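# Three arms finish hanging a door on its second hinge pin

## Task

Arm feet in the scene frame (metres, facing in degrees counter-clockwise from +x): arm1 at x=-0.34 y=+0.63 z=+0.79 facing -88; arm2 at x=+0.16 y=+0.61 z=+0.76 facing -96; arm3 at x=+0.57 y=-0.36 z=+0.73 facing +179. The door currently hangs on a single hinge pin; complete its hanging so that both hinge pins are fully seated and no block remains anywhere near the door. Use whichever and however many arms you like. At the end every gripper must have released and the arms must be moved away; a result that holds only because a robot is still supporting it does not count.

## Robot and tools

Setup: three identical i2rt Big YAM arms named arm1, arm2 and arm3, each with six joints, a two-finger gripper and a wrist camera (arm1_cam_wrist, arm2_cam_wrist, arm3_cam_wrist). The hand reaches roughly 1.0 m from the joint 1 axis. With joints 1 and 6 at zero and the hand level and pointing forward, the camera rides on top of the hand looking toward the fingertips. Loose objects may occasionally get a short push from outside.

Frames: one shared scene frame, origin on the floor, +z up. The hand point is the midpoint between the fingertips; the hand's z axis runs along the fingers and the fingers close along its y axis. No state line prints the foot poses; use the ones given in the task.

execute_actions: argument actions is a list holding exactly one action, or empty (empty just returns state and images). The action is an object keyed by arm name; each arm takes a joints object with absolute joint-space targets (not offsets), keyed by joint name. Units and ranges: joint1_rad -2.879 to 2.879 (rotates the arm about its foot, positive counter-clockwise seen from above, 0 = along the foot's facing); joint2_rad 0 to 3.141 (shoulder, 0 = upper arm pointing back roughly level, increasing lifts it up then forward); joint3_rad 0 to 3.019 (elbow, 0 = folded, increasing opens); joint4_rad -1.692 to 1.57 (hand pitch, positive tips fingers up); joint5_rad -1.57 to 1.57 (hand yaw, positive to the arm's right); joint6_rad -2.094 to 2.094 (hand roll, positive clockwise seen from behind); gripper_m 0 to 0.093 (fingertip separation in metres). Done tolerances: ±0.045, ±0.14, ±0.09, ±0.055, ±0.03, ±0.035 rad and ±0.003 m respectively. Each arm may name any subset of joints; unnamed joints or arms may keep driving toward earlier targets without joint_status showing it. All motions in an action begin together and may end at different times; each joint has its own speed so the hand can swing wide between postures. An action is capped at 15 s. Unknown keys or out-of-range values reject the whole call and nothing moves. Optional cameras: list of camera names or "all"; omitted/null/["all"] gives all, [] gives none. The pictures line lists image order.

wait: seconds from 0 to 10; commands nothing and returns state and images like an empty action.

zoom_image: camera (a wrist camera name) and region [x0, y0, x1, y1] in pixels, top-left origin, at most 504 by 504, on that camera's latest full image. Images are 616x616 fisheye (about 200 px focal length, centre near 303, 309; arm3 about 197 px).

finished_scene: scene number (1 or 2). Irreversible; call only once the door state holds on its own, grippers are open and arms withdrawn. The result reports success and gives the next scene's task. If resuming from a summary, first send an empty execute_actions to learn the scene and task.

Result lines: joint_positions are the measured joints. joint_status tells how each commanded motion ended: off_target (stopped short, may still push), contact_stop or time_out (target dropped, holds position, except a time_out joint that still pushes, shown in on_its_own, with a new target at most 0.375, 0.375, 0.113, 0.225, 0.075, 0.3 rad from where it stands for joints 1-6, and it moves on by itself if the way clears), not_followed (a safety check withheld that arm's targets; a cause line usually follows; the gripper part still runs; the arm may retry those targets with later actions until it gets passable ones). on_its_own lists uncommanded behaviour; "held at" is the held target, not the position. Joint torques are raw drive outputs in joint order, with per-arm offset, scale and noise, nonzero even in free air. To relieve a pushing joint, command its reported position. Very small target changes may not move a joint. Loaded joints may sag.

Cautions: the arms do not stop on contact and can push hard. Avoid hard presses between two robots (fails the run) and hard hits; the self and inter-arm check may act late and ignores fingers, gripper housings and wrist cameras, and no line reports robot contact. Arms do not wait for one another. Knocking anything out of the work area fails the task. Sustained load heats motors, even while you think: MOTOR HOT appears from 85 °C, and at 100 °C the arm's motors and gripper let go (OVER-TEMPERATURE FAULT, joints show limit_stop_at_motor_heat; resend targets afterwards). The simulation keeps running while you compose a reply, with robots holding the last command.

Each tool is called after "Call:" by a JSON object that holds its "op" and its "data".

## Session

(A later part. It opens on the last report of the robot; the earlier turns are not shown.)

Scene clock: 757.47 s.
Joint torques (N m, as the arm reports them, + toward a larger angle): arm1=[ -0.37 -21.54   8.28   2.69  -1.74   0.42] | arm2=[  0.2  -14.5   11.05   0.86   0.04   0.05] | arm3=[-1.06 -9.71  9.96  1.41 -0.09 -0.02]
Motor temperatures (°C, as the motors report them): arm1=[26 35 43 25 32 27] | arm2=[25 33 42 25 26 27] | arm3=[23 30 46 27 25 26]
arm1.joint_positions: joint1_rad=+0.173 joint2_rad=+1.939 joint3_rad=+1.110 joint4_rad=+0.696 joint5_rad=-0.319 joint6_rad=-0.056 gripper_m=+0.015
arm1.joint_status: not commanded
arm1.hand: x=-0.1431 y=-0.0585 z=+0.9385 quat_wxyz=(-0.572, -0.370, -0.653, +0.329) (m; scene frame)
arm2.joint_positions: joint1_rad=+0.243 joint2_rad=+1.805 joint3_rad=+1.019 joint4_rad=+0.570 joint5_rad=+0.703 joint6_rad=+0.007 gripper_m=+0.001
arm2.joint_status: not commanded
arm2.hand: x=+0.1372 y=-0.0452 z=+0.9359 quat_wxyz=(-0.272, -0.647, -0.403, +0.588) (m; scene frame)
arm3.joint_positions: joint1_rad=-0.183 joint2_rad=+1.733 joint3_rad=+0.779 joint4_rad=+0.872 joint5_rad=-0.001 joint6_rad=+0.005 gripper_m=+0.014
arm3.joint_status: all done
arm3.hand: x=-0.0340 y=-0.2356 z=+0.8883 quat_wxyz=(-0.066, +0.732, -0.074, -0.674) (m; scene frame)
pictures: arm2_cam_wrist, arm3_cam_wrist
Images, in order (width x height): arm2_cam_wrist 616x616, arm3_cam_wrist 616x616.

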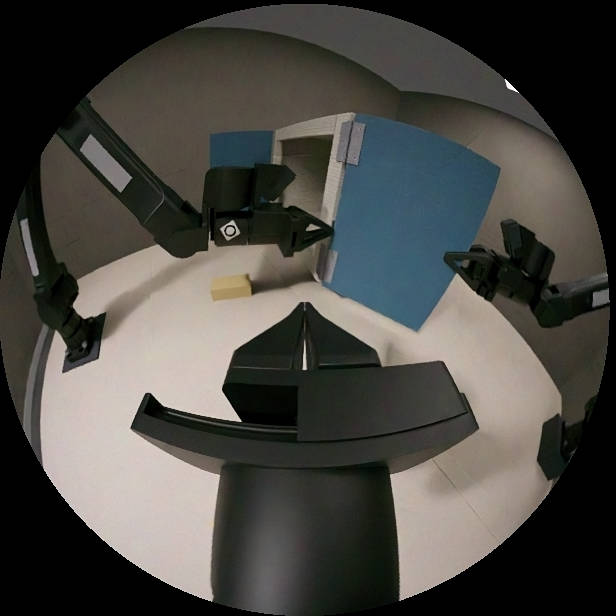

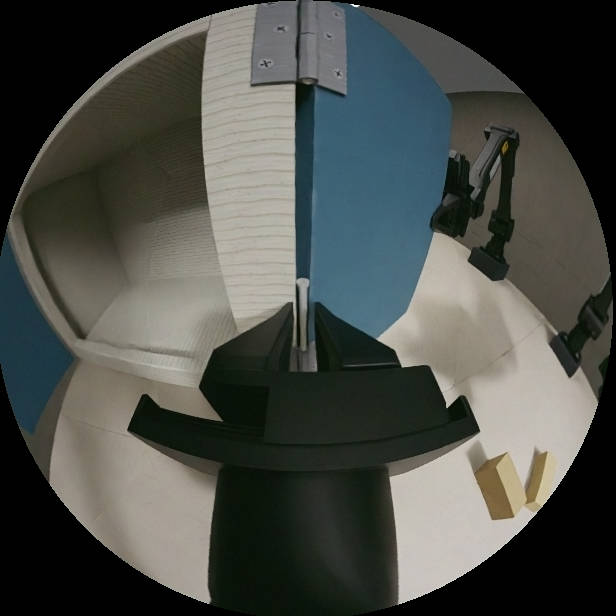

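Call:
{"op": "execute_actions", "data": {"actions": [{"arm3":{"joints":{"joint2_rad":1.77,"joint3_rad":0.84}}}], "cameras": []}}

Call:
{"op": "execute_actions", "data": {"actions": [{"arm3":{"joints":{"gripper_m":0}}}], "cameras": ["arm3_cam_wrist"]}}

Call:
{"op": "execute_actions", "data": {"actions": [{"arm3":{"joints":{"joint2_rad":1.9}}}], "cameras": ["arm3_cam_wrist"]}}

Scene clock: 764.87 s.
Joint torques (N m, as the arm reports them, + toward a larger angle): arm1=[ -0.28 -21.71   8.28   2.72  -1.74   0.4 ] | arm2=[  0.67 -14.44  11.13   0.91   0.04   0.04] | arm3=[-0.56 -8.96 11.73  1.4  -0.11 -0.01]
Motor temperatures (°C, as the motors report them): arm1=[26 34 43 25 32 27] | arm2=[25 33 42 25 26 27] | arm3=[23 31 46 27 25 26]
arm1.joint_positions: joint1_rad=+0.173 joint2_rad=+1.939 joint3_rad=+1.110 joint4_rad=+0.696 joint5_rad=-0.319 joint6_rad=-0.056 gripper_m=+0.015
arm1.joint_status: not commanded
arm1.hand: x=-0.1431 y=-0.0585 z=+0.9385 quat_wxyz=(-0.572, -0.370, -0.653, +0.329) (m; scene frame)
arm2.joint_positions: joint1_rad=+0.243 joint2_rad=+1.805 joint3_rad=+1.019 joint4_rad=+0.570 joint5_rad=+0.703 joint6_rad=+0.007 gripper_m=+0.001
arm2.joint_status: not commanded
arm2.hand: x=+0.1372 y=-0.0452 z=+0.9359 quat_wxyz=(-0.272, -0.647, -0.403, +0.588) (m; scene frame)
arm3.joint_positions: joint1_rad=-0.183 joint2_rad=+1.733 joint3_rad=+0.779 joint4_rad=+0.872 joint5_rad=-0.001 joint6_rad=+0.005 gripper_m=+0.014
arm3.joint_status: all done
arm3.hand: x=-0.0340 y=-0.2356 z=+0.8881 quat_wxyz=(-0.066, +0.732, -0.074, -0.674) (m; scene frame)
pictures: none
No camera images: the call's "cameras" was empty. Leave "cameras" out to get every camera's image.

Scene clock: 765.33 s.
Joint torques (N m, as the arm reports them, + toward a larger angle): arm1=[ -0.23 -21.42   8.24   2.7   -1.73   0.4 ] | arm2=[  0.05 -14.77  11.12   0.89   0.05   0.02] | arm3=[-1.08 -8.76 11.56  1.46  0.05  0.  ]
Motor temperatures (°C, as the motors report them): arm1=[26 34 43 25 32 27] | arm2=[25 33 42 25 26 27] | arm3=[23 31 46 27 25 26]
arm1.joint_positions: joint1_rad=+0.173 joint2_rad=+1.939 joint3_rad=+1.110 joint4_rad=+0.696 joint5_rad=-0.319 joint6_rad=-0.056 gripper_m=+0.015
arm1.joint_status: not commanded
arm1.hand: x=-0.1431 y=-0.0585 z=+0.9385 quat_wxyz=(-0.572, -0.370, -0.653, +0.329) (m; scene frame)
arm2.joint_positions: joint1_rad=+0.243 joint2_rad=+1.805 joint3_rad=+1.019 joint4_rad=+0.570 joint5_rad=+0.703 joint6_rad=+0.007 gripper_m=+0.001
arm2.joint_status: not commanded
arm2.hand: x=+0.1372 y=-0.0452 z=+0.9359 quat_wxyz=(-0.272, -0.647, -0.403, +0.588) (m; scene frame)
arm3.joint_positions: joint1_rad=-0.183 joint2_rad=+1.736 joint3_rad=+0.780 joint4_rad=+0.872 joint5_rad=-0.005 joint6_rad=+0.005 gripper_m=+0.002
arm3.joint_status: all done
arm3.hand: x=-0.0346 y=-0.2356 z=+0.8872 quat_wxyz=(-0.064, +0.732, -0.073, -0.674) (m; scene frame)
pictures: arm3_cam_wrist
Images, in order (width x height): arm3_cam_wrist 616x616.

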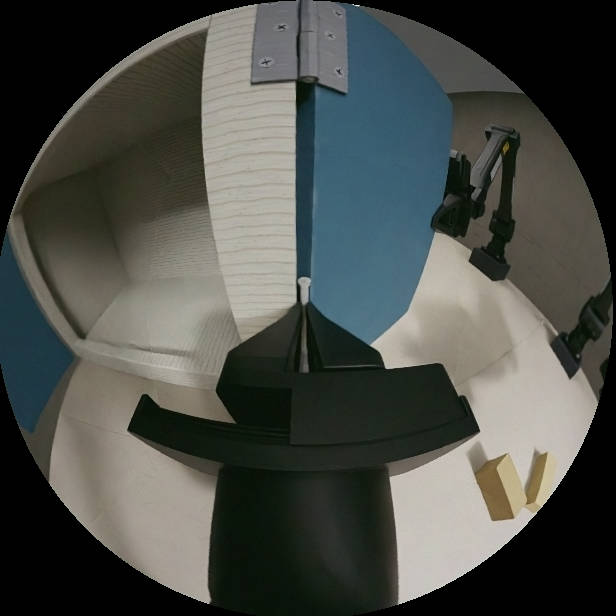

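Scene clock: 766.10 s.
Joint torques (N m, as the arm reports them, + toward a larger angle): arm1=[ -0.17 -21.39   8.25   2.69  -1.74   0.41] | arm2=[  0.6  -14.44  11.14   0.92   0.04   0.03] | arm3=[-1.16 -1.08 11.4  -0.65  0.06 -0.01]
Motor temperatures (°C, as the motors report them): arm1=[26 34 43 25 32 27] | arm2=[25 33 42 25 26 27] | arm3=[23 31 46 26 25 26]
arm1.joint_positions: joint1_rad=+0.173 joint2_rad=+1.939 joint3_rad=+1.110 joint4_rad=+0.696 joint5_rad=-0.319 joint6_rad=-0.056 gripper_m=+0.015
arm1.joint_status: not commanded
arm1.hand: x=-0.1431 y=-0.0585 z=+0.9385 quat_wxyz=(-0.572, -0.370, -0.653, +0.329) (m; scene frame)
arm2.joint_positions: joint1_rad=+0.243 joint2_rad=+1.805 joint3_rad=+1.019 joint4_rad=+0.570 joint5_rad=+0.703 joint6_rad=+0.007 gripper_m=+0.001
arm2.joint_status: not commanded
arm2.hand: x=+0.1372 y=-0.0452 z=+0.9359 quat_wxyz=(-0.272, -0.647, -0.403, +0.588) (m; scene frame)
arm3.joint_positions: joint1_rad=-0.183 joint2_rad=+1.762 joint3_rad=+0.780 joint4_rad=+0.925 joint5_rad=-0.005 joint6_rad=+0.005 gripper_m=+0.002
arm3.joint_status: all done
arm3.hand: x=-0.0362 y=-0.2353 z=+0.8849 quat_wxyz=(-0.065, +0.723, -0.072, -0.684) (m; scene frame)
pictures: arm3_cam_wrist
Images, in order (width x height): arm3_cam_wrist 616x616.

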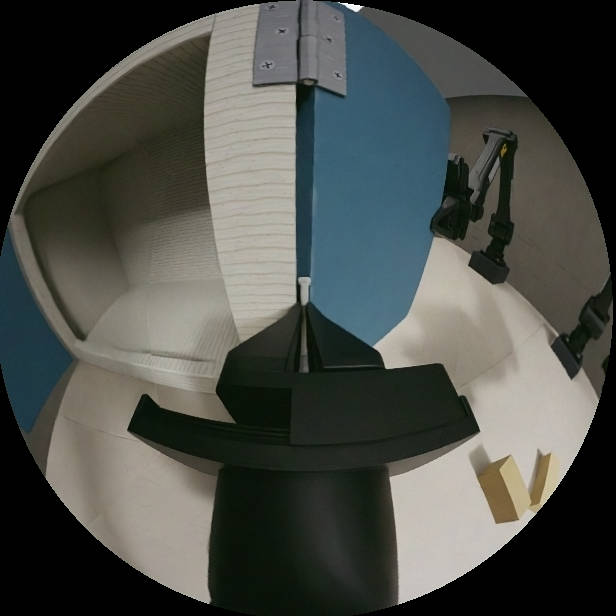

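Call:
{"op": "execute_actions", "data": {"actions": [{"arm1":{"joints":{"joint6_rad":0.2,"joint2_rad":1.95,"joint4_rad":0.73}},"arm3":{"joints":{"joint2_rad":1.95,"joint4_rad":0.8}}}], "cameras": []}}

Call:
{"op": "execute_actions", "data": {"actions": [{"arm1":{"joints":{"joint6_rad":-0.3}}}], "cameras": []}}

Call:
{"op": "execute_actions", "data": {"actions": [{"arm1":{"joints":{"joint6_rad":-0.05,"gripper_m":0.04}}}]}}

Scene clock: 775.77 s.
Joint torques (N m, as the arm reports them, + toward a larger angle): arm1=[ -0.06 -18.12   8.27   1.75  -1.48   2.22] | arm2=[  0.29 -14.88  11.13   0.98   0.03   0.05] | arm3=[-0.71  2.49 11.46 -2.72  0.05  0.  ]
Motor temperatures (°C, as the motors report them): arm1=[26 34 43 25 32 27] | arm2=[25 33 42 25 26 27] | arm3=[23 30 47 27 25 26]
arm1.joint_positions: joint1_rad=+0.171 joint2_rad=+1.949 joint3_rad=+1.110 joint4_rad=+0.724 joint5_rad=-0.324 joint6_rad=+0.010 gripper_m=+0.015
arm1.joint_status: joint6_rad time_out (moved +0.067 of +0.256); the others done
arm1.on_its_own: joint6_rad reads +0.010 and still pushes toward +0.200 since a time_out
arm1.hand: x=-0.1437 y=-0.0595 z=+0.9376 quat_wxyz=(-0.588, -0.387, -0.637, +0.314) (m; scene frame)
arm2.joint_positions: joint1_rad=+0.243 joint2_rad=+1.805 joint3_rad=+1.019 joint4_rad=+0.570 joint5_rad=+0.703 joint6_rad=+0.007 gripper_m=+0.001
arm2.joint_status: not commanded
arm2.hand: x=+0.1372 y=-0.0452 z=+0.9359 quat_wxyz=(-0.272, -0.647, -0.403, +0.588) (m; scene frame)
arm3.joint_positions: joint1_rad=-0.183 joint2_rad=+1.764 joint3_rad=+0.780 joint4_rad=+0.925 joint5_rad=-0.005 joint6_rad=+0.005 gripper_m=+0.002
arm3.joint_status: joint2_rad time_out (moved +0.003 of +0.188); joint4_rad time_out (moved +0.000 of -0.125)
arm3.on_its_own: joint2_rad reads +1.764 and still pushes toward +1.950 since a time_out; joint4_rad reads +0.925 and still pushes toward +0.800 since a time_out
arm3.hand: x=-0.0363 y=-0.2353 z=+0.8833 quat_wxyz=(-0.065, +0.724, -0.072, -0.683) (m; scene frame)
pictures: none
No camera images: the call's "cameras" was empty. Leave "cameras" out to get every camera's image.

not run: a stop came earlier in this reply.

not run: a stop came earlier in this reply.

Call:
{"op": "execute_actions", "data": {"actions": [{"arm1":{"joints":{"joint6_rad":-0.3}}}]}}

Scene clock: 780.00 s.
Joint torques (N m, as the arm reports them, + toward a larger angle): arm1=[  0.05 -18.08   8.22   1.79  -1.35  -2.2 ] | arm2=[ -0.06 -14.49  11.13   0.85   0.01   0.03] | arm3=[-0.58  2.24 11.38 -2.88  0.06 -0.01]
Motor temperatures (°C, as the motors report them): arm1=[26 34 43 25 32 28] | arm2=[25 33 42 25 26 27] | arm3=[23 30 47 27 25 26]
arm1.joint_positions: joint1_rad=+0.170 joint2_rad=+1.949 joint3_rad=+1.110 joint4_rad=+0.722 joint5_rad=-0.327 joint6_rad=-0.115 gripper_m=+0.015
arm1.joint_status: joint6_rad time_out (moved -0.126 of -0.310)
arm1.on_its_own: joint6_rad reads -0.115 and still pushes toward -0.300 since a time_out
arm1.hand: x=-0.1438 y=-0.0594 z=+0.9372 quat_wxyz=(-0.567, -0.346, -0.661, +0.349) (m; scene frame)
arm2.joint_positions: joint1_rad=+0.243 joint2_rad=+1.805 joint3_rad=+1.019 joint4_rad=+0.570 joint5_rad=+0.703 joint6_rad=+0.007 gripper_m=+0.001
arm2.joint_status: not commanded
arm2.hand: x=+0.1372 y=-0.0452 z=+0.9359 quat_wxyz=(-0.272, -0.647, -0.403, +0.588) (m; scene frame)
arm3.joint_positions: joint1_rad=-0.183 joint2_rad=+1.764 joint3_rad=+0.780 joint4_rad=+0.925 joint5_rad=-0.005 joint6_rad=+0.005 gripper_m=+0.002
arm3.joint_status: not commanded
arm3.on_its_own: joint2_rad reads +1.764 and still pushes toward +1.950 since a time_out; joint4_rad reads +0.925 and still pushes toward +0.800 since a time_out
arm3.hand: x=-0.0363 y=-0.2353 z=+0.8833 quat_wxyz=(-0.065, +0.724, -0.072, -0.683) (m; scene frame)
pictures: arm1_cam_wrist, arm2_cam_wrist, arm3_cam_wrist
Images, in order (width x height): arm1_cam_wrist 616x616, arm2_cam_wrist 616x616, arm3_cam_wrist 616x616.

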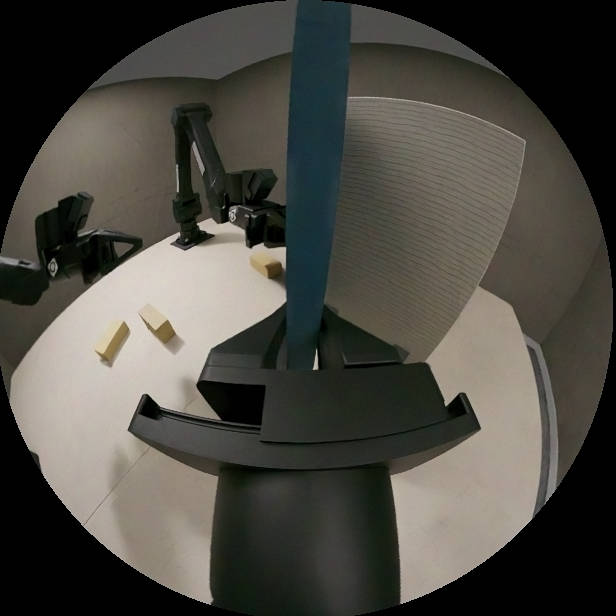

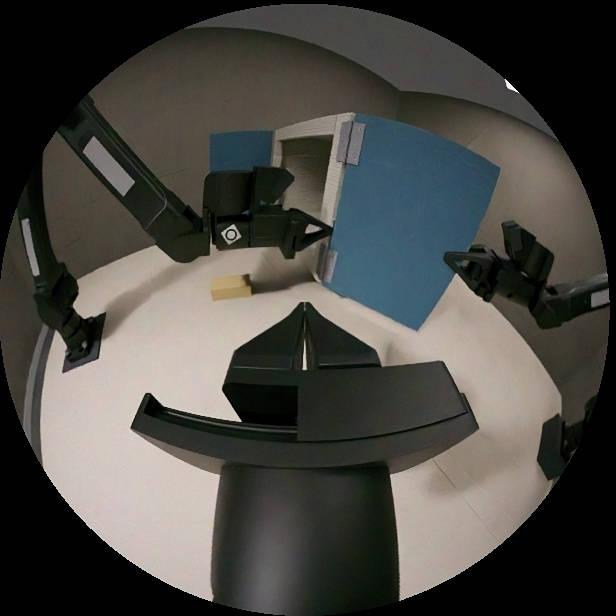

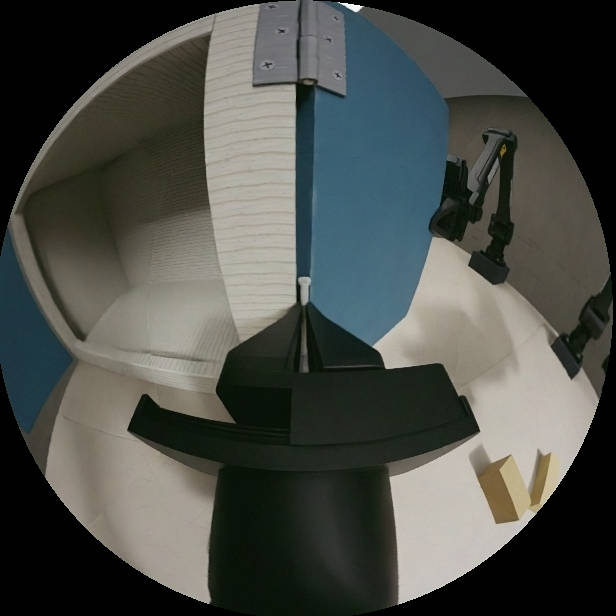

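Call:
{"op": "execute_actions", "data": {"actions": [{"arm1":{"joints":{"joint6_rad":-0.05,"gripper_m":0.06}}}]}}

Scene clock: 784.63 s.
Joint torques (N m, as the arm reports them, + toward a larger angle): arm1=[ -0.29 -18.08   8.2    1.8   -0.23   0.14] | arm2=[ -0.33 -14.91  11.11   0.99   0.03   0.03] | arm3=[-0.77  2.06 11.52 -2.68  0.05  0.  ]
Motor temperatures (°C, as the motors report them): arm1=[26 33 43 25 32 29] | arm2=[25 33 42 25 26 27] | arm3=[23 30 47 27 25 26]
arm1.joint_positions: joint1_rad=+0.171 joint2_rad=+1.949 joint3_rad=+1.110 joint4_rad=+0.722 joint5_rad=-0.349 joint6_rad=-0.065 gripper_m=+0.060
arm1.joint_status: all done
arm1.hand: x=-0.1397 y=-0.0571 z=+0.9374 quat_wxyz=(-0.580, -0.355, -0.656, +0.327) (m; scene frame)
arm2.joint_positions: joint1_rad=+0.243 joint2_rad=+1.805 joint3_rad=+1.019 joint4_rad=+0.570 joint5_rad=+0.703 joint6_rad=+0.007 gripper_m=+0.001
arm2.joint_status: not commanded
arm2.hand: x=+0.1372 y=-0.0452 z=+0.9359 quat_wxyz=(-0.272, -0.647, -0.403, +0.588) (m; scene frame)
arm3.joint_positions: joint1_rad=-0.183 joint2_rad=+1.764 joint3_rad=+0.780 joint4_rad=+0.925 joint5_rad=-0.004 joint6_rad=+0.005 gripper_m=+0.002
arm3.joint_status: not commanded
arm3.on_its_own: joint2_rad reads +1.764 and still pushes toward +1.950 since a time_out; joint4_rad reads +0.925 and still pushes toward +0.800 since a time_out
arm3.hand: x=-0.0363 y=-0.2352 z=+0.8833 quat_wxyz=(-0.066, +0.724, -0.072, -0.683) (m; scene frame)
pictures: arm1_cam_wrist, arm2_cam_wrist, arm3_cam_wrist
Images, in order (width x height): arm1_cam_wrist 616x616, arm2_cam_wrist 616x616, arm3_cam_wrist 616x616.

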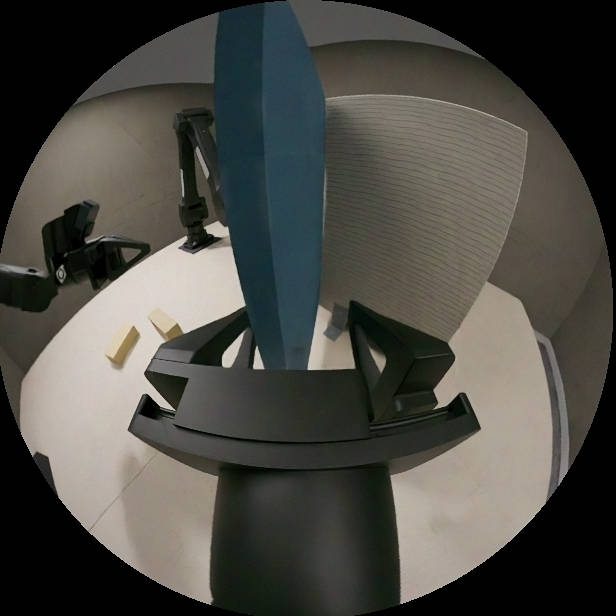

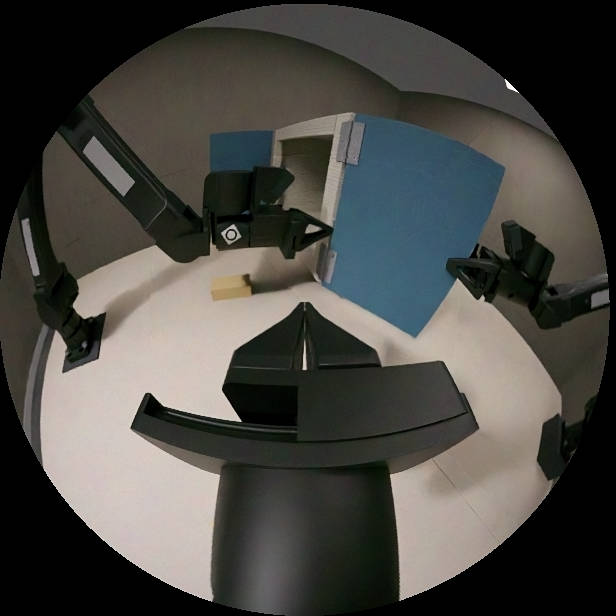

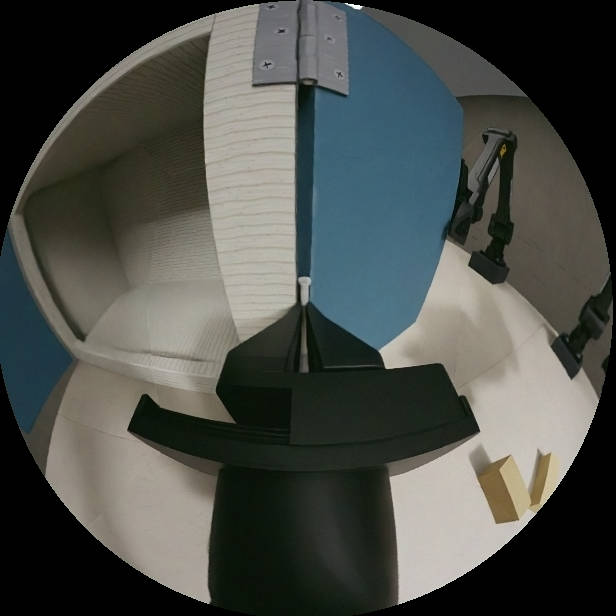

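Call:
{"op": "execute_actions", "data": {"actions": [{"arm1":{"joints":{"joint1_rad":0.3,"joint5_rad":-0.15,"gripper_m":0.07}}}]}}

Scene clock: 795.67 s.
Joint torques (N m, as the arm reports them, + toward a larger angle): arm1=[ -0.22 -18.14   8.13   1.85  -0.07   0.11] | arm2=[  0.1  -14.33  11.15   1.     0.04   0.05] | arm3=[-0.9   2.34 11.48 -2.7   0.04  0.02]
Motor temperatures (°C, as the motors report them): arm1=[26 33 43 25 31 28] | arm2=[25 33 42 25 26 27] | arm3=[23 29 48 27 25 26]
arm1.joint_positions: joint1_rad=+0.305 joint2_rad=+1.949 joint3_rad=+1.110 joint4_rad=+0.722 joint5_rad=-0.152 joint6_rad=-0.062 gripper_m=+0.070
arm1.joint_status: all done
arm1.hand: x=-0.0780 y=-0.0425 z=+0.9369 quat_wxyz=(-0.564, -0.371, -0.649, +0.350) (m; scene frame)
arm2.joint_positions: joint1_rad=+0.243 joint2_rad=+1.805 joint3_rad=+1.019 joint4_rad=+0.570 joint5_rad=+0.703 joint6_rad=+0.007 gripper_m=+0.001
arm2.joint_status: not commanded
arm2.hand: x=+0.1372 y=-0.0452 z=+0.9359 quat_wxyz=(-0.272, -0.647, -0.403, +0.588) (m; scene frame)
arm3.joint_positions: joint1_rad=-0.183 joint2_rad=+1.764 joint3_rad=+0.780 joint4_rad=+0.925 joint5_rad=-0.004 joint6_rad=+0.005 gripper_m=+0.002
arm3.joint_status: not commanded
arm3.on_its_own: joint2_rad reads +1.764 and still pushes toward +1.950 since a time_out; joint4_rad reads +0.925 and still pushes toward +0.800 since a time_out
arm3.hand: x=-0.0363 y=-0.2352 z=+0.8833 quat_wxyz=(-0.066, +0.724, -0.073, -0.683) (m; scene frame)
pictures: arm1_cam_wrist, arm2_cam_wrist, arm3_cam_wrist
Images, in order (width x height): arm1_cam_wrist 616x616, arm2_cam_wrist 616x616, arm3_cam_wrist 616x616.

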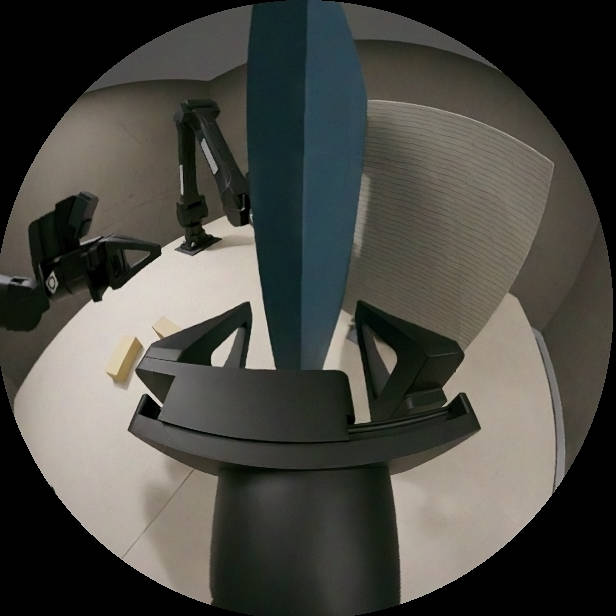

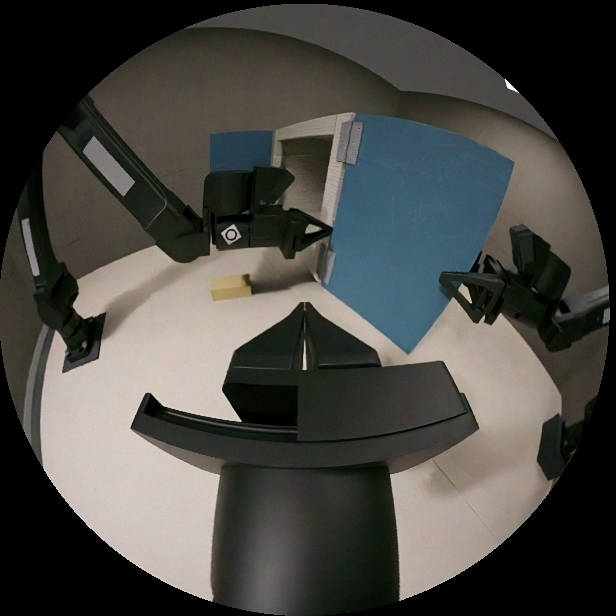

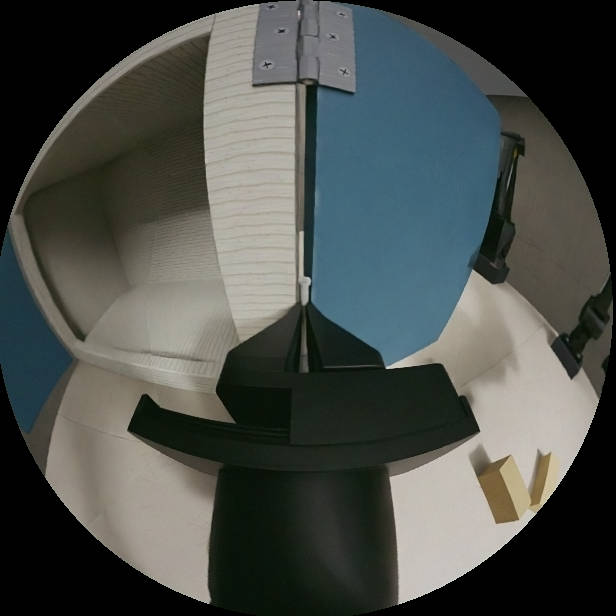

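Call:
{"op": "execute_actions", "data": {"actions": [{"arm1":{"joints":{"joint1_rad":0.37,"joint5_rad":0.1,"joint6_rad":0}}}], "cameras": ["arm1_cam_wrist","arm2_cam_wrist"]}}

Scene clock: 801.73 s.
Joint torques (N m, as the arm reports them, + toward a larger angle): arm1=[  0.06 -18.16   8.21   1.83  -0.02   0.16] | arm2=[  0.53 -14.8   11.14   0.94   0.04   0.05] | arm3=[-0.81  2.05 11.41 -2.69  0.03 -0.02]
Motor temperatures (°C, as the motors report them): arm1=[26 33 43 25 31 28] | arm2=[25 33 42 25 26 27] | arm3=[23 29 48 27 25 26]
arm1.joint_positions: joint1_rad=+0.376 joint2_rad=+1.949 joint3_rad=+1.110 joint4_rad=+0.722 joint5_rad=+0.098 joint6_rad=-0.015 gripper_m=+0.070
arm1.joint_status: all done
arm1.hand: x=-0.0698 y=-0.0401 z=+0.9368 quat_wxyz=(-0.533, -0.433, -0.610, +0.395) (m; scene frame)
arm2.joint_positions: joint1_rad=+0.243 joint2_rad=+1.805 joint3_rad=+1.019 joint4_rad=+0.570 joint5_rad=+0.703 joint6_rad=+0.007 gripper_m=+0.001
arm2.joint_status: not commanded
arm2.hand: x=+0.1372 y=-0.0452 z=+0.9359 quat_wxyz=(-0.272, -0.647, -0.403, +0.588) (m; scene frame)
arm3.joint_positions: joint1_rad=-0.183 joint2_rad=+1.764 joint3_rad=+0.780 joint4_rad=+0.925 joint5_rad=-0.004 joint6_rad=+0.005 gripper_m=+0.002
arm3.joint_status: not commanded
arm3.on_its_own: joint2_rad reads +1.764 and still pushes toward +1.950 since a time_out; joint4_rad reads +0.925 and still pushes toward +0.800 since a time_out
arm3.hand: x=-0.0363 y=-0.2352 z=+0.8833 quat_wxyz=(-0.066, +0.724, -0.073, -0.683) (m; scene frame)
pictures: arm1_cam_wrist, arm2_cam_wrist
Images, in order (width x height): arm1_cam_wrist 616x616, arm2_cam_wrist 616x616.

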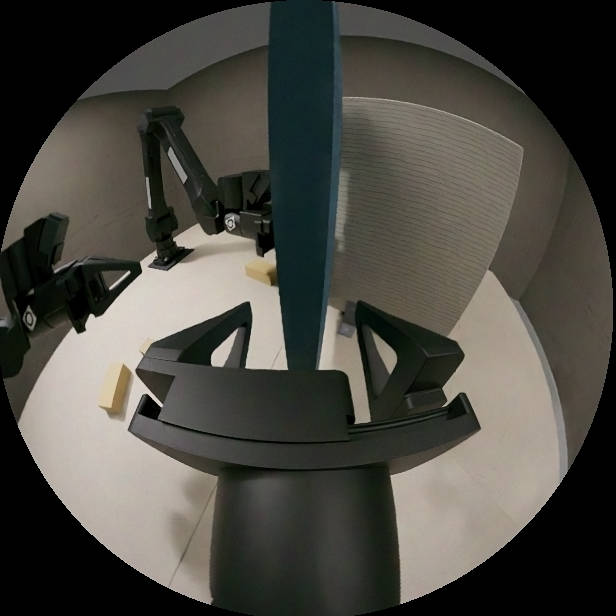

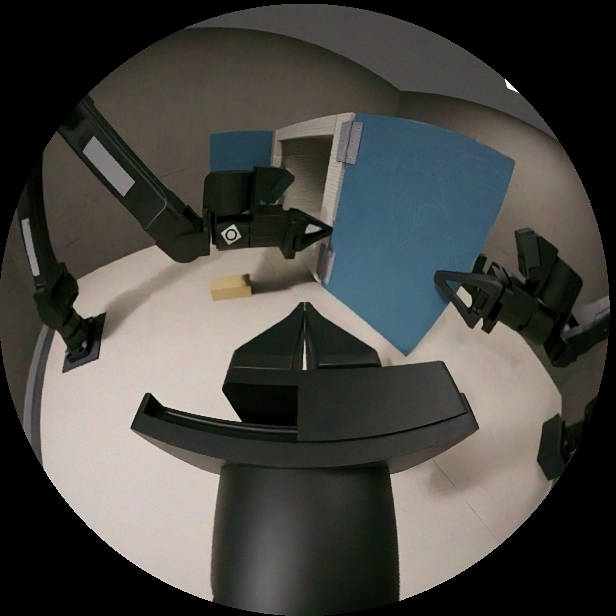

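Well aligned. Grip and lift.

Call:
{"op": "execute_actions", "data": {"actions": [{"arm1":{"joints":{"gripper_m":0.0}}}], "cameras": []}}

Call:
{"op": "execute_actions", "data": {"actions": [{"arm1":{"joints":{"joint2_rad":1.84}}}]}}

Scene clock: 806.07 s.
Joint torques (N m, as the arm reports them, + toward a larger angle): arm1=[  1.5  -17.87   8.5    1.83  -0.96  -0.04] | arm2=[ -0.1  -14.58  11.26   0.93   0.03   0.04] | arm3=[-0.91  2.12 11.44 -2.77  0.05 -0.02]
Motor temperatures (°C, as the motors report them): arm1=[26 33 43 25 31 28] | arm2=[25 33 42 25 26 27] | arm3=[23 29 48 27 25 26]
arm1.joint_positions: joint1_rad=+0.348 joint2_rad=+1.947 joint3_rad=+1.106 joint4_rad=+0.722 joint5_rad=+0.117 joint6_rad=+0.000 gripper_m=+0.014
arm1.joint_status: gripper_m off_target (ended at +0.014, target +0.000)
arm1.hand: x=-0.0921 y=-0.0475 z=+0.9370 quat_wxyz=(-0.526, -0.452, -0.597, +0.404) (m; scene frame)
arm2.joint_positions: joint1_rad=+0.243 joint2_rad=+1.805 joint3_rad=+1.019 joint4_rad=+0.570 joint5_rad=+0.703 joint6_rad=+0.007 gripper_m=+0.001
arm2.joint_status: not commanded
arm2.hand: x=+0.1372 y=-0.0452 z=+0.9359 quat_wxyz=(-0.272, -0.647, -0.403, +0.588) (m; scene frame)
arm3.joint_positions: joint1_rad=-0.183 joint2_rad=+1.765 joint3_rad=+0.780 joint4_rad=+0.925 joint5_rad=-0.004 joint6_rad=+0.005 gripper_m=+0.002
arm3.joint_status: not commanded
arm3.on_its_own: joint2_rad reads +1.765 and still pushes toward +1.950 since a time_out; joint4_rad reads +0.925 and still pushes toward +0.800 since a time_out
arm3.hand: x=-0.0363 y=-0.2352 z=+0.8831 quat_wxyz=(-0.066, +0.724, -0.073, -0.683) (m; scene frame)
pictures: none
No camera images: the call's "cameras" was empty. Leave "cameras" out to get every camera's image.

Scene clock: 806.73 s.
Joint torques (N m, as the arm reports them, + toward a larger angle): arm1=[  1.45 -26.79   8.52   2.3   -0.98  -0.03] | arm2=[  0.44 -14.36  11.19   1.02   0.05   0.02] | arm3=[-1.26  2.72 11.45 -2.79  0.01 -0.02]
Motor temperatures (°C, as the motors report them): arm1=[26 33 43 25 31 27] | arm2=[25 33 42 25 26 27] | arm3=[23 29 48 27 25 26]
arm1.joint_positions: joint1_rad=+0.348 joint2_rad=+1.938 joint3_rad=+1.106 joint4_rad=+0.709 joint5_rad=+0.117 joint6_rad=+0.000 gripper_m=+0.014
arm1.joint_status: all done
arm1.hand: x=-0.0923 y=-0.0471 z=+0.9398 quat_wxyz=(-0.525, -0.452, -0.598, +0.403) (m; scene frame)
arm2.joint_positions: joint1_rad=+0.243 joint2_rad=+1.805 joint3_rad=+1.019 joint4_rad=+0.570 joint5_rad=+0.703 joint6_rad=+0.007 gripper_m=+0.001
arm2.joint_status: not commanded
arm2.hand: x=+0.1372 y=-0.0452 z=+0.9359 quat_wxyz=(-0.272, -0.647, -0.403, +0.588) (m; scene frame)
arm3.joint_positions: joint1_rad=-0.183 joint2_rad=+1.765 joint3_rad=+0.780 joint4_rad=+0.925 joint5_rad=-0.004 joint6_rad=+0.005 gripper_m=+0.002
arm3.joint_status: not commanded
arm3.on_its_own: joint2_rad reads +1.765 and still pushes toward +1.950 since a time_out; joint4_rad reads +0.925 and still pushes toward +0.800 since a time_out
arm3.hand: x=-0.0363 y=-0.2352 z=+0.8831 quat_wxyz=(-0.066, +0.724, -0.073, -0.683) (m; scene frame)
pictures: arm1_cam_wrist, arm2_cam_wrist, arm3_cam_wrist
Images, in order (width x height): arm1_cam_wrist 616x616, arm2_cam_wrist 616x616, arm3_cam_wrist 616x616.

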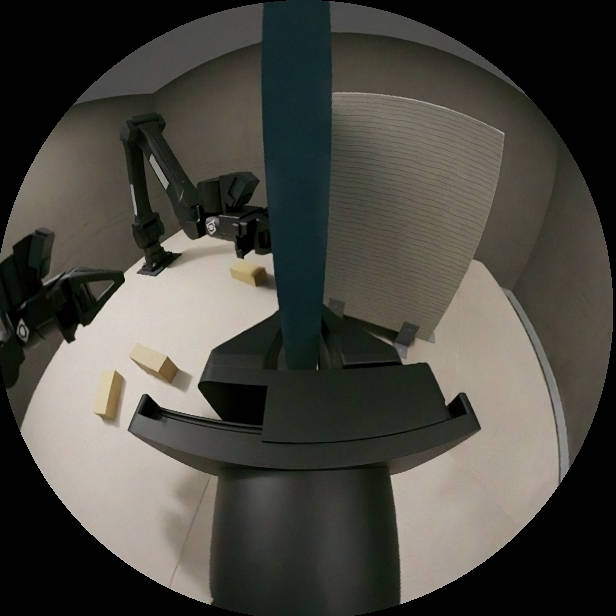

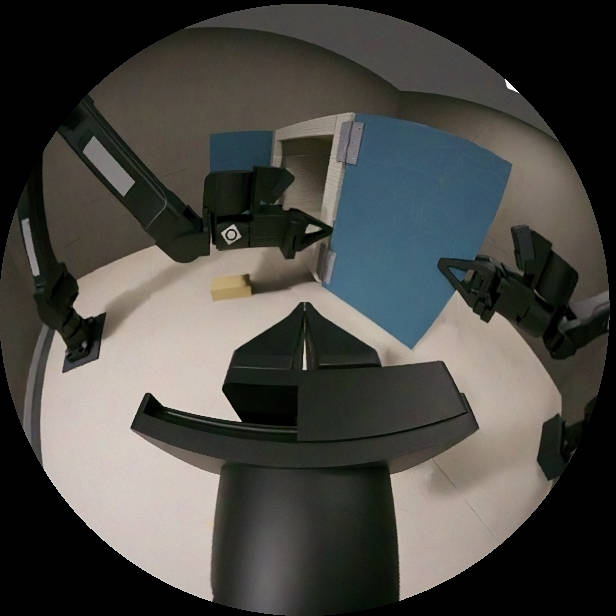

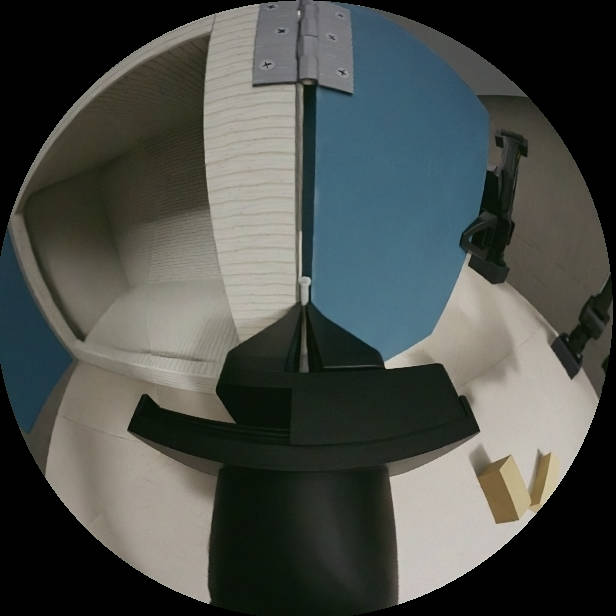

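Call:
{"op": "execute_actions", "data": {"actions": [{"arm1":{"joints":{"joint2_rad":1.74,"joint1_rad":0.42,"joint4_rad":0.76}}}], "cameras": ["arm3_cam_wrist"]}}

Scene clock: 812.17 s.
Joint torques (N m, as the arm reports them, + toward a larger angle): arm1=[  4.68 -34.91   8.48   3.53  -1.41  -0.05] | arm2=[  0.09 -14.65  11.07   0.9    0.04   0.02] | arm3=[-0.9   2.44 11.39 -2.81  0.02  0.02]
Motor temperatures (°C, as the motors report them): arm1=[26 35 43 25 31 27] | arm2=[25 33 42 25 26 27] | arm3=[23 29 49 27 25 26]
arm1.joint_positions: joint1_rad=+0.354 joint2_rad=+1.932 joint3_rad=+1.107 joint4_rad=+0.702 joint5_rad=+0.125 joint6_rad=+0.000 gripper_m=+0.014
arm1.joint_status: joint1_rad time_out (moved +0.006 of +0.072); joint2_rad time_out (moved -0.006 of -0.198); joint4_rad time_out (moved -0.007 of +0.051)
arm1.on_its_own: joint1_rad reads +0.354 and still pushes toward +0.420 since a time_out; joint2_rad reads +1.932 and still pushes toward +1.740 since a time_out; joint4_rad reads +0.702 and still pushes toward +0.760 since a time_out
arm1.hand: x=-0.0899 y=-0.0460 z=+0.9425 quat_wxyz=(-0.524, -0.453, -0.598, +0.404) (m; scene frame)
arm2.joint_positions: joint1_rad=+0.243 joint2_rad=+1.805 joint3_rad=+1.019 joint4_rad=+0.570 joint5_rad=+0.703 joint6_rad=+0.007 gripper_m=+0.001
arm2.joint_status: not commanded
arm2.hand: x=+0.1372 y=-0.0452 z=+0.9359 quat_wxyz=(-0.272, -0.647, -0.403, +0.588) (m; scene frame)
arm3.joint_positions: joint1_rad=-0.183 joint2_rad=+1.765 joint3_rad=+0.780 joint4_rad=+0.925 joint5_rad=-0.004 joint6_rad=+0.005 gripper_m=+0.002
arm3.joint_status: not commanded
arm3.on_its_own: joint2_rad reads +1.765 and still pushes toward +1.950 since a time_out; joint4_rad reads +0.925 and still pushes toward +0.800 since a time_out
arm3.hand: x=-0.0363 y=-0.2352 z=+0.8831 quat_wxyz=(-0.066, +0.724, -0.073, -0.683) (m; scene frame)
pictures: arm3_cam_wrist
Images, in order (width x height): arm3_cam_wrist 616x616.

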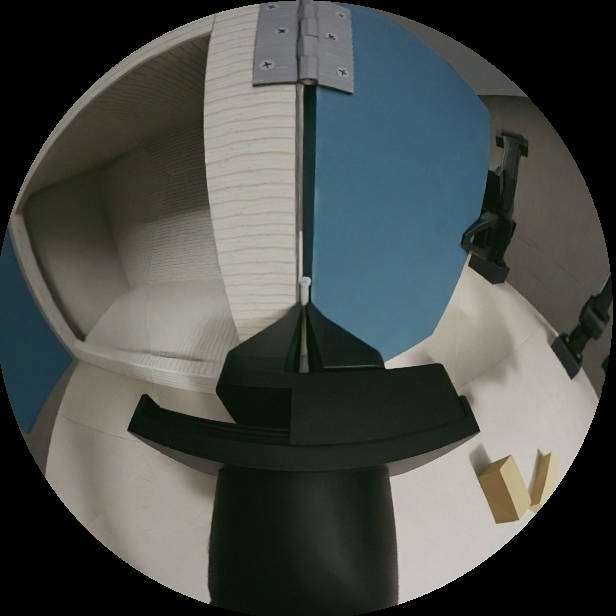

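Call:
{"op": "execute_actions", "data": {"actions": [{"arm1":{"joints":{"joint2_rad":1.88,"joint1_rad":0.354,"joint4_rad":0.71}},"arm3":{"joints":{"joint5_rad":0.06,"joint2_rad":1.95,"joint4_rad":0.85,"joint3_rad":0.74}}}], "cameras": ["arm3_cam_wrist"]}}

Scene clock: 823.13 s.
Joint torques (N m, as the arm reports them, + toward a larger angle): arm1=[  0.65 -22.8    8.44   2.33  -0.52  -0.03] | arm2=[  0.17 -14.78  11.06   0.96   0.03   0.05] | arm3=[-1.67  1.37  3.56 -1.87  0.82  0.  ]
Motor temperatures (°C, as the motors report them): arm1=[26 38 43 26 31 27] | arm2=[25 33 42 25 26 27] | arm3=[23 29 48 27 25 26]
arm1.joint_positions: joint1_rad=+0.342 joint2_rad=+1.932 joint3_rad=+1.108 joint4_rad=+0.688 joint5_rad=+0.108 joint6_rad=+0.000 gripper_m=+0.014
arm1.joint_status: all done
arm1.hand: x=-0.0953 y=-0.0480 z=+0.9395 quat_wxyz=(-0.521, -0.454, -0.603, +0.399) (m; scene frame)
arm2.joint_positions: joint1_rad=+0.243 joint2_rad=+1.805 joint3_rad=+1.019 joint4_rad=+0.570 joint5_rad=+0.703 joint6_rad=+0.007 gripper_m=+0.001
arm2.joint_status: not commanded
arm2.hand: x=+0.1372 y=-0.0452 z=+0.9359 quat_wxyz=(-0.272, -0.647, -0.403, +0.588) (m; scene frame)
arm3.joint_positions: joint1_rad=-0.174 joint2_rad=+1.773 joint3_rad=+0.773 joint4_rad=+0.951 joint5_rad=+0.036 joint6_rad=+0.005 gripper_m=+0.002
arm3.joint_status: joint2_rad time_out (moved +0.009 of +0.185); joint4_rad time_out (moved +0.026 of -0.075); the others done
arm3.on_its_own: joint2_rad reads +1.773 and still pushes toward +1.950 since a time_out; joint4_rad reads +0.951 and still pushes toward +0.850 since a time_out
arm3.hand: x=-0.0341 y=-0.2346 z=+0.8809 quat_wxyz=(-0.077, +0.720, -0.082, -0.685) (m; scene frame)
pictures: arm3_cam_wrist
Images, in order (width x height): arm3_cam_wrist 616x616.

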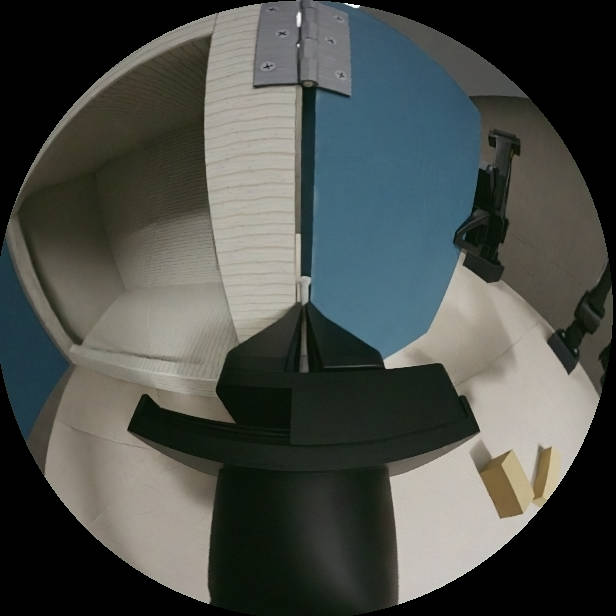

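Call:
{"op": "execute_actions", "data": {"actions": [{"arm3":{"joints":{"joint5_rad":0,"joint2_rad":1.76,"joint4_rad":0.93,"joint3_rad":0.78,"gripper_m":0.014}}}], "cameras": []}}

Call:
{"op": "execute_actions", "data": {"actions": [{"arm3":{"joints":{"joint2_rad":1.7,"joint4_rad":0.95,"joint3_rad":0.6}}}], "cameras": ["arm3_cam_wrist"]}}

Call:
{"op": "zoom_image", "data": {"camera": "arm3_cam_wrist", "region": [260,170,350,330]}}

Scene clock: 829.73 s.
Joint torques (N m, as the arm reports them, + toward a larger angle): arm1=[  0.94 -22.72   8.44   2.32  -0.51  -0.01] | arm2=[  0.13 -14.8   10.96   0.86   0.04   0.02] | arm3=[ -0.41 -15.4    6.43   1.79  -0.48  -0.08]
Motor temperatures (°C, as the motors report them): arm1=[26 37 43 26 31 27] | arm2=[25 33 42 25 26 27] | arm3=[23 29 46 27 25 26]
arm1.joint_positions: joint1_rad=+0.342 joint2_rad=+1.932 joint3_rad=+1.108 joint4_rad=+0.688 joint5_rad=+0.108 joint6_rad=-0.001 gripper_m=+0.014
arm1.joint_status: not commanded
arm1.hand: x=-0.0953 y=-0.0480 z=+0.9395 quat_wxyz=(-0.521, -0.454, -0.603, +0.399) (m; scene frame)
arm2.joint_positions: joint1_rad=+0.243 joint2_rad=+1.805 joint3_rad=+1.019 joint4_rad=+0.570 joint5_rad=+0.703 joint6_rad=+0.007 gripper_m=+0.001
arm2.joint_status: not commanded
arm2.hand: x=+0.1372 y=-0.0452 z=+0.9359 quat_wxyz=(-0.272, -0.647, -0.403, +0.588) (m; scene frame)
arm3.joint_positions: joint1_rad=-0.188 joint2_rad=+1.805 joint3_rad=+0.776 joint4_rad=+0.931 joint5_rad=+0.008 joint6_rad=+0.011 gripper_m=+0.014
arm3.joint_status: all done
arm3.hand: x=-0.0346 y=-0.2307 z=+0.8584 quat_wxyz=(-0.068, +0.736, -0.082, -0.668) (m; scene frame)
pictures: none
No camera images: the call's "cameras" was empty. Leave "cameras" out to get every camera's image.

Scene clock: 830.67 s.
Joint torques (N m, as the arm reports them, + toward a larger angle): arm1=[  0.67 -22.64   8.45   2.32  -0.51  -0.01] | arm2=[  0.12 -14.53  11.05   0.95   0.05   0.02] | arm3=[-0.91 -9.91  5.94  2.35 -0.29 -0.04]
Motor temperatures (°C, as the motors report them): arm1=[26 37 43 26 31 27] | arm2=[25 33 42 25 26 27] | arm3=[23 29 45 27 25 26]
arm1.joint_positions: joint1_rad=+0.342 joint2_rad=+1.932 joint3_rad=+1.108 joint4_rad=+0.688 joint5_rad=+0.108 joint6_rad=-0.001 gripper_m=+0.014
arm1.joint_status: not commanded
arm1.hand: x=-0.0953 y=-0.0480 z=+0.9395 quat_wxyz=(-0.521, -0.454, -0.603, +0.399) (m; scene frame)
arm2.joint_positions: joint1_rad=+0.243 joint2_rad=+1.805 joint3_rad=+1.019 joint4_rad=+0.570 joint5_rad=+0.703 joint6_rad=+0.007 gripper_m=+0.001
arm2.joint_status: not commanded
arm2.hand: x=+0.1372 y=-0.0452 z=+0.9359 quat_wxyz=(-0.272, -0.647, -0.403, +0.588) (m; scene frame)
arm3.joint_positions: joint1_rad=-0.188 joint2_rad=+1.700 joint3_rad=+0.597 joint4_rad=+0.934 joint5_rad=+0.004 joint6_rad=+0.008 gripper_m=+0.014
arm3.joint_status: all done
arm3.hand: x=+0.0289 y=-0.2445 z=+0.8419 quat_wxyz=(-0.065, +0.760, -0.082, -0.642) (m; scene frame)
pictures: arm3_cam_wrist
Images, in order (width x height): arm3_cam_wrist 616x616.

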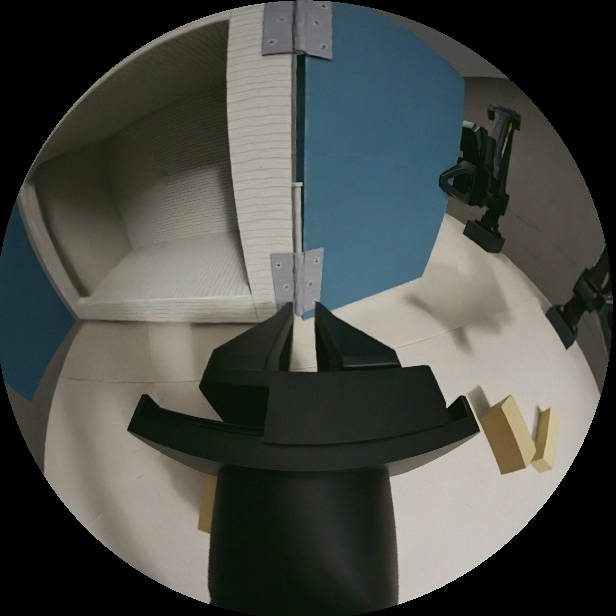

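Region (260, 170, 350, 330) of arm3_cam_wrist's 616x616 image, scaled by 3.150, with more detail than that image has; it fills the left 284 columns of this view, and the rest is white.

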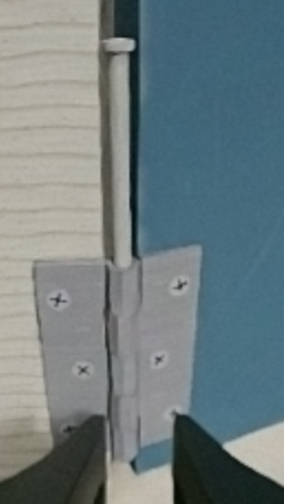

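Call:
{"op": "zoom_image", "data": {"camera": "arm3_cam_wrist", "region": [280,245,320,320]}}

Region (280, 245, 320, 320) of arm3_cam_wrist's 616x616 image, scaled by 6.720, with more detail than that image has; it fills the left 269 columns of this view, and the rest is white.

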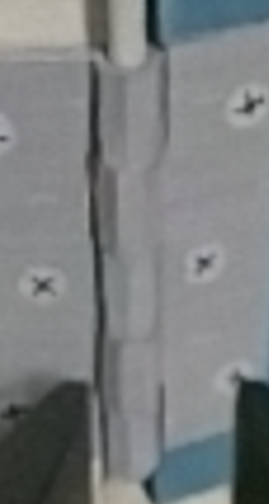

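Call:
{"op": "execute_actions", "data": {"actions": [{"arm1":{"joints":{"joint2_rad":1.99,"joint4_rad":0.72}}}], "cameras": ["arm3_cam_wrist"]}}

Call:
{"op": "zoom_image", "data": {"camera": "arm3_cam_wrist", "region": [280,245,320,320]}}

Scene clock: 842.43 s.
Joint torques (N m, as the arm reports them, + toward a larger angle): arm1=[  0.92 -14.08   8.51   1.92  -0.54  -0.02] | arm2=[ -0.03 -14.34  11.16   0.86   0.03   0.04] | arm3=[ -0.02 -10.21   5.79   2.31  -0.3   -0.02]
Motor temperatures (°C, as the motors report them): arm1=[26 36 43 25 30 27] | arm2=[25 33 43 25 26 27] | arm3=[23 30 44 27 25 26]
arm1.joint_positions: joint1_rad=+0.342 joint2_rad=+1.944 joint3_rad=+1.107 joint4_rad=+0.711 joint5_rad=+0.108 joint6_rad=-0.001 gripper_m=+0.014
arm1.joint_status: all done
arm1.hand: x=-0.0950 y=-0.0486 z=+0.9364 quat_wxyz=(-0.524, -0.452, -0.600, +0.401) (m; scene frame)
arm2.joint_positions: joint1_rad=+0.243 joint2_rad=+1.805 joint3_rad=+1.019 joint4_rad=+0.570 joint5_rad=+0.703 joint6_rad=+0.007 gripper_m=+0.001
arm2.joint_status: not commanded
arm2.hand: x=+0.1372 y=-0.0452 z=+0.9359 quat_wxyz=(-0.272, -0.647, -0.403, +0.588) (m; scene frame)
arm3.joint_positions: joint1_rad=-0.188 joint2_rad=+1.700 joint3_rad=+0.597 joint4_rad=+0.934 joint5_rad=+0.004 joint6_rad=+0.008 gripper_m=+0.014
arm3.joint_status: not commanded
arm3.hand: x=+0.0289 y=-0.2445 z=+0.8419 quat_wxyz=(-0.065, +0.760, -0.082, -0.642) (m; scene frame)
pictures: arm3_cam_wrist
Images, in order (width x height): arm3_cam_wrist 616x616.

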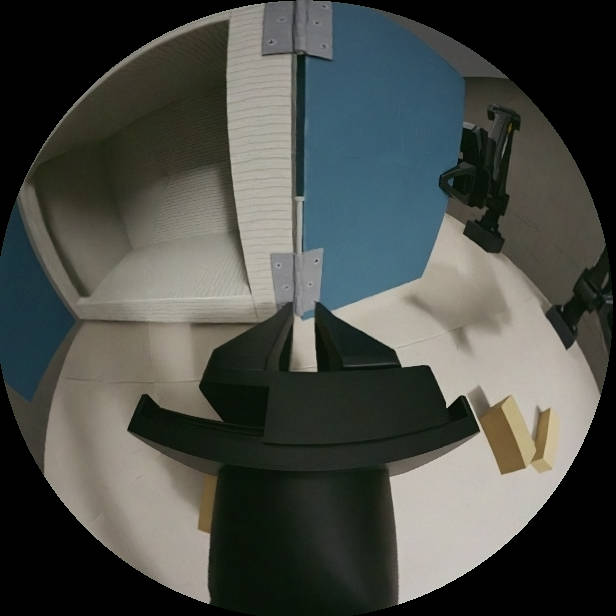

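Region (280, 245, 320, 320) of arm3_cam_wrist's 616x616 image, scaled by 6.720, with more detail than that image has; it fills the left 269 columns of this view, and the rest is white.

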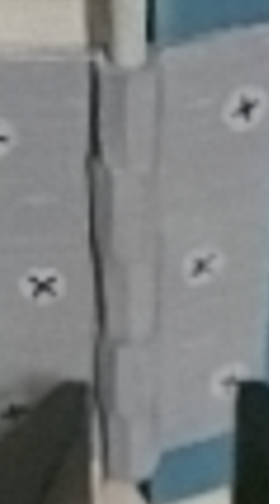

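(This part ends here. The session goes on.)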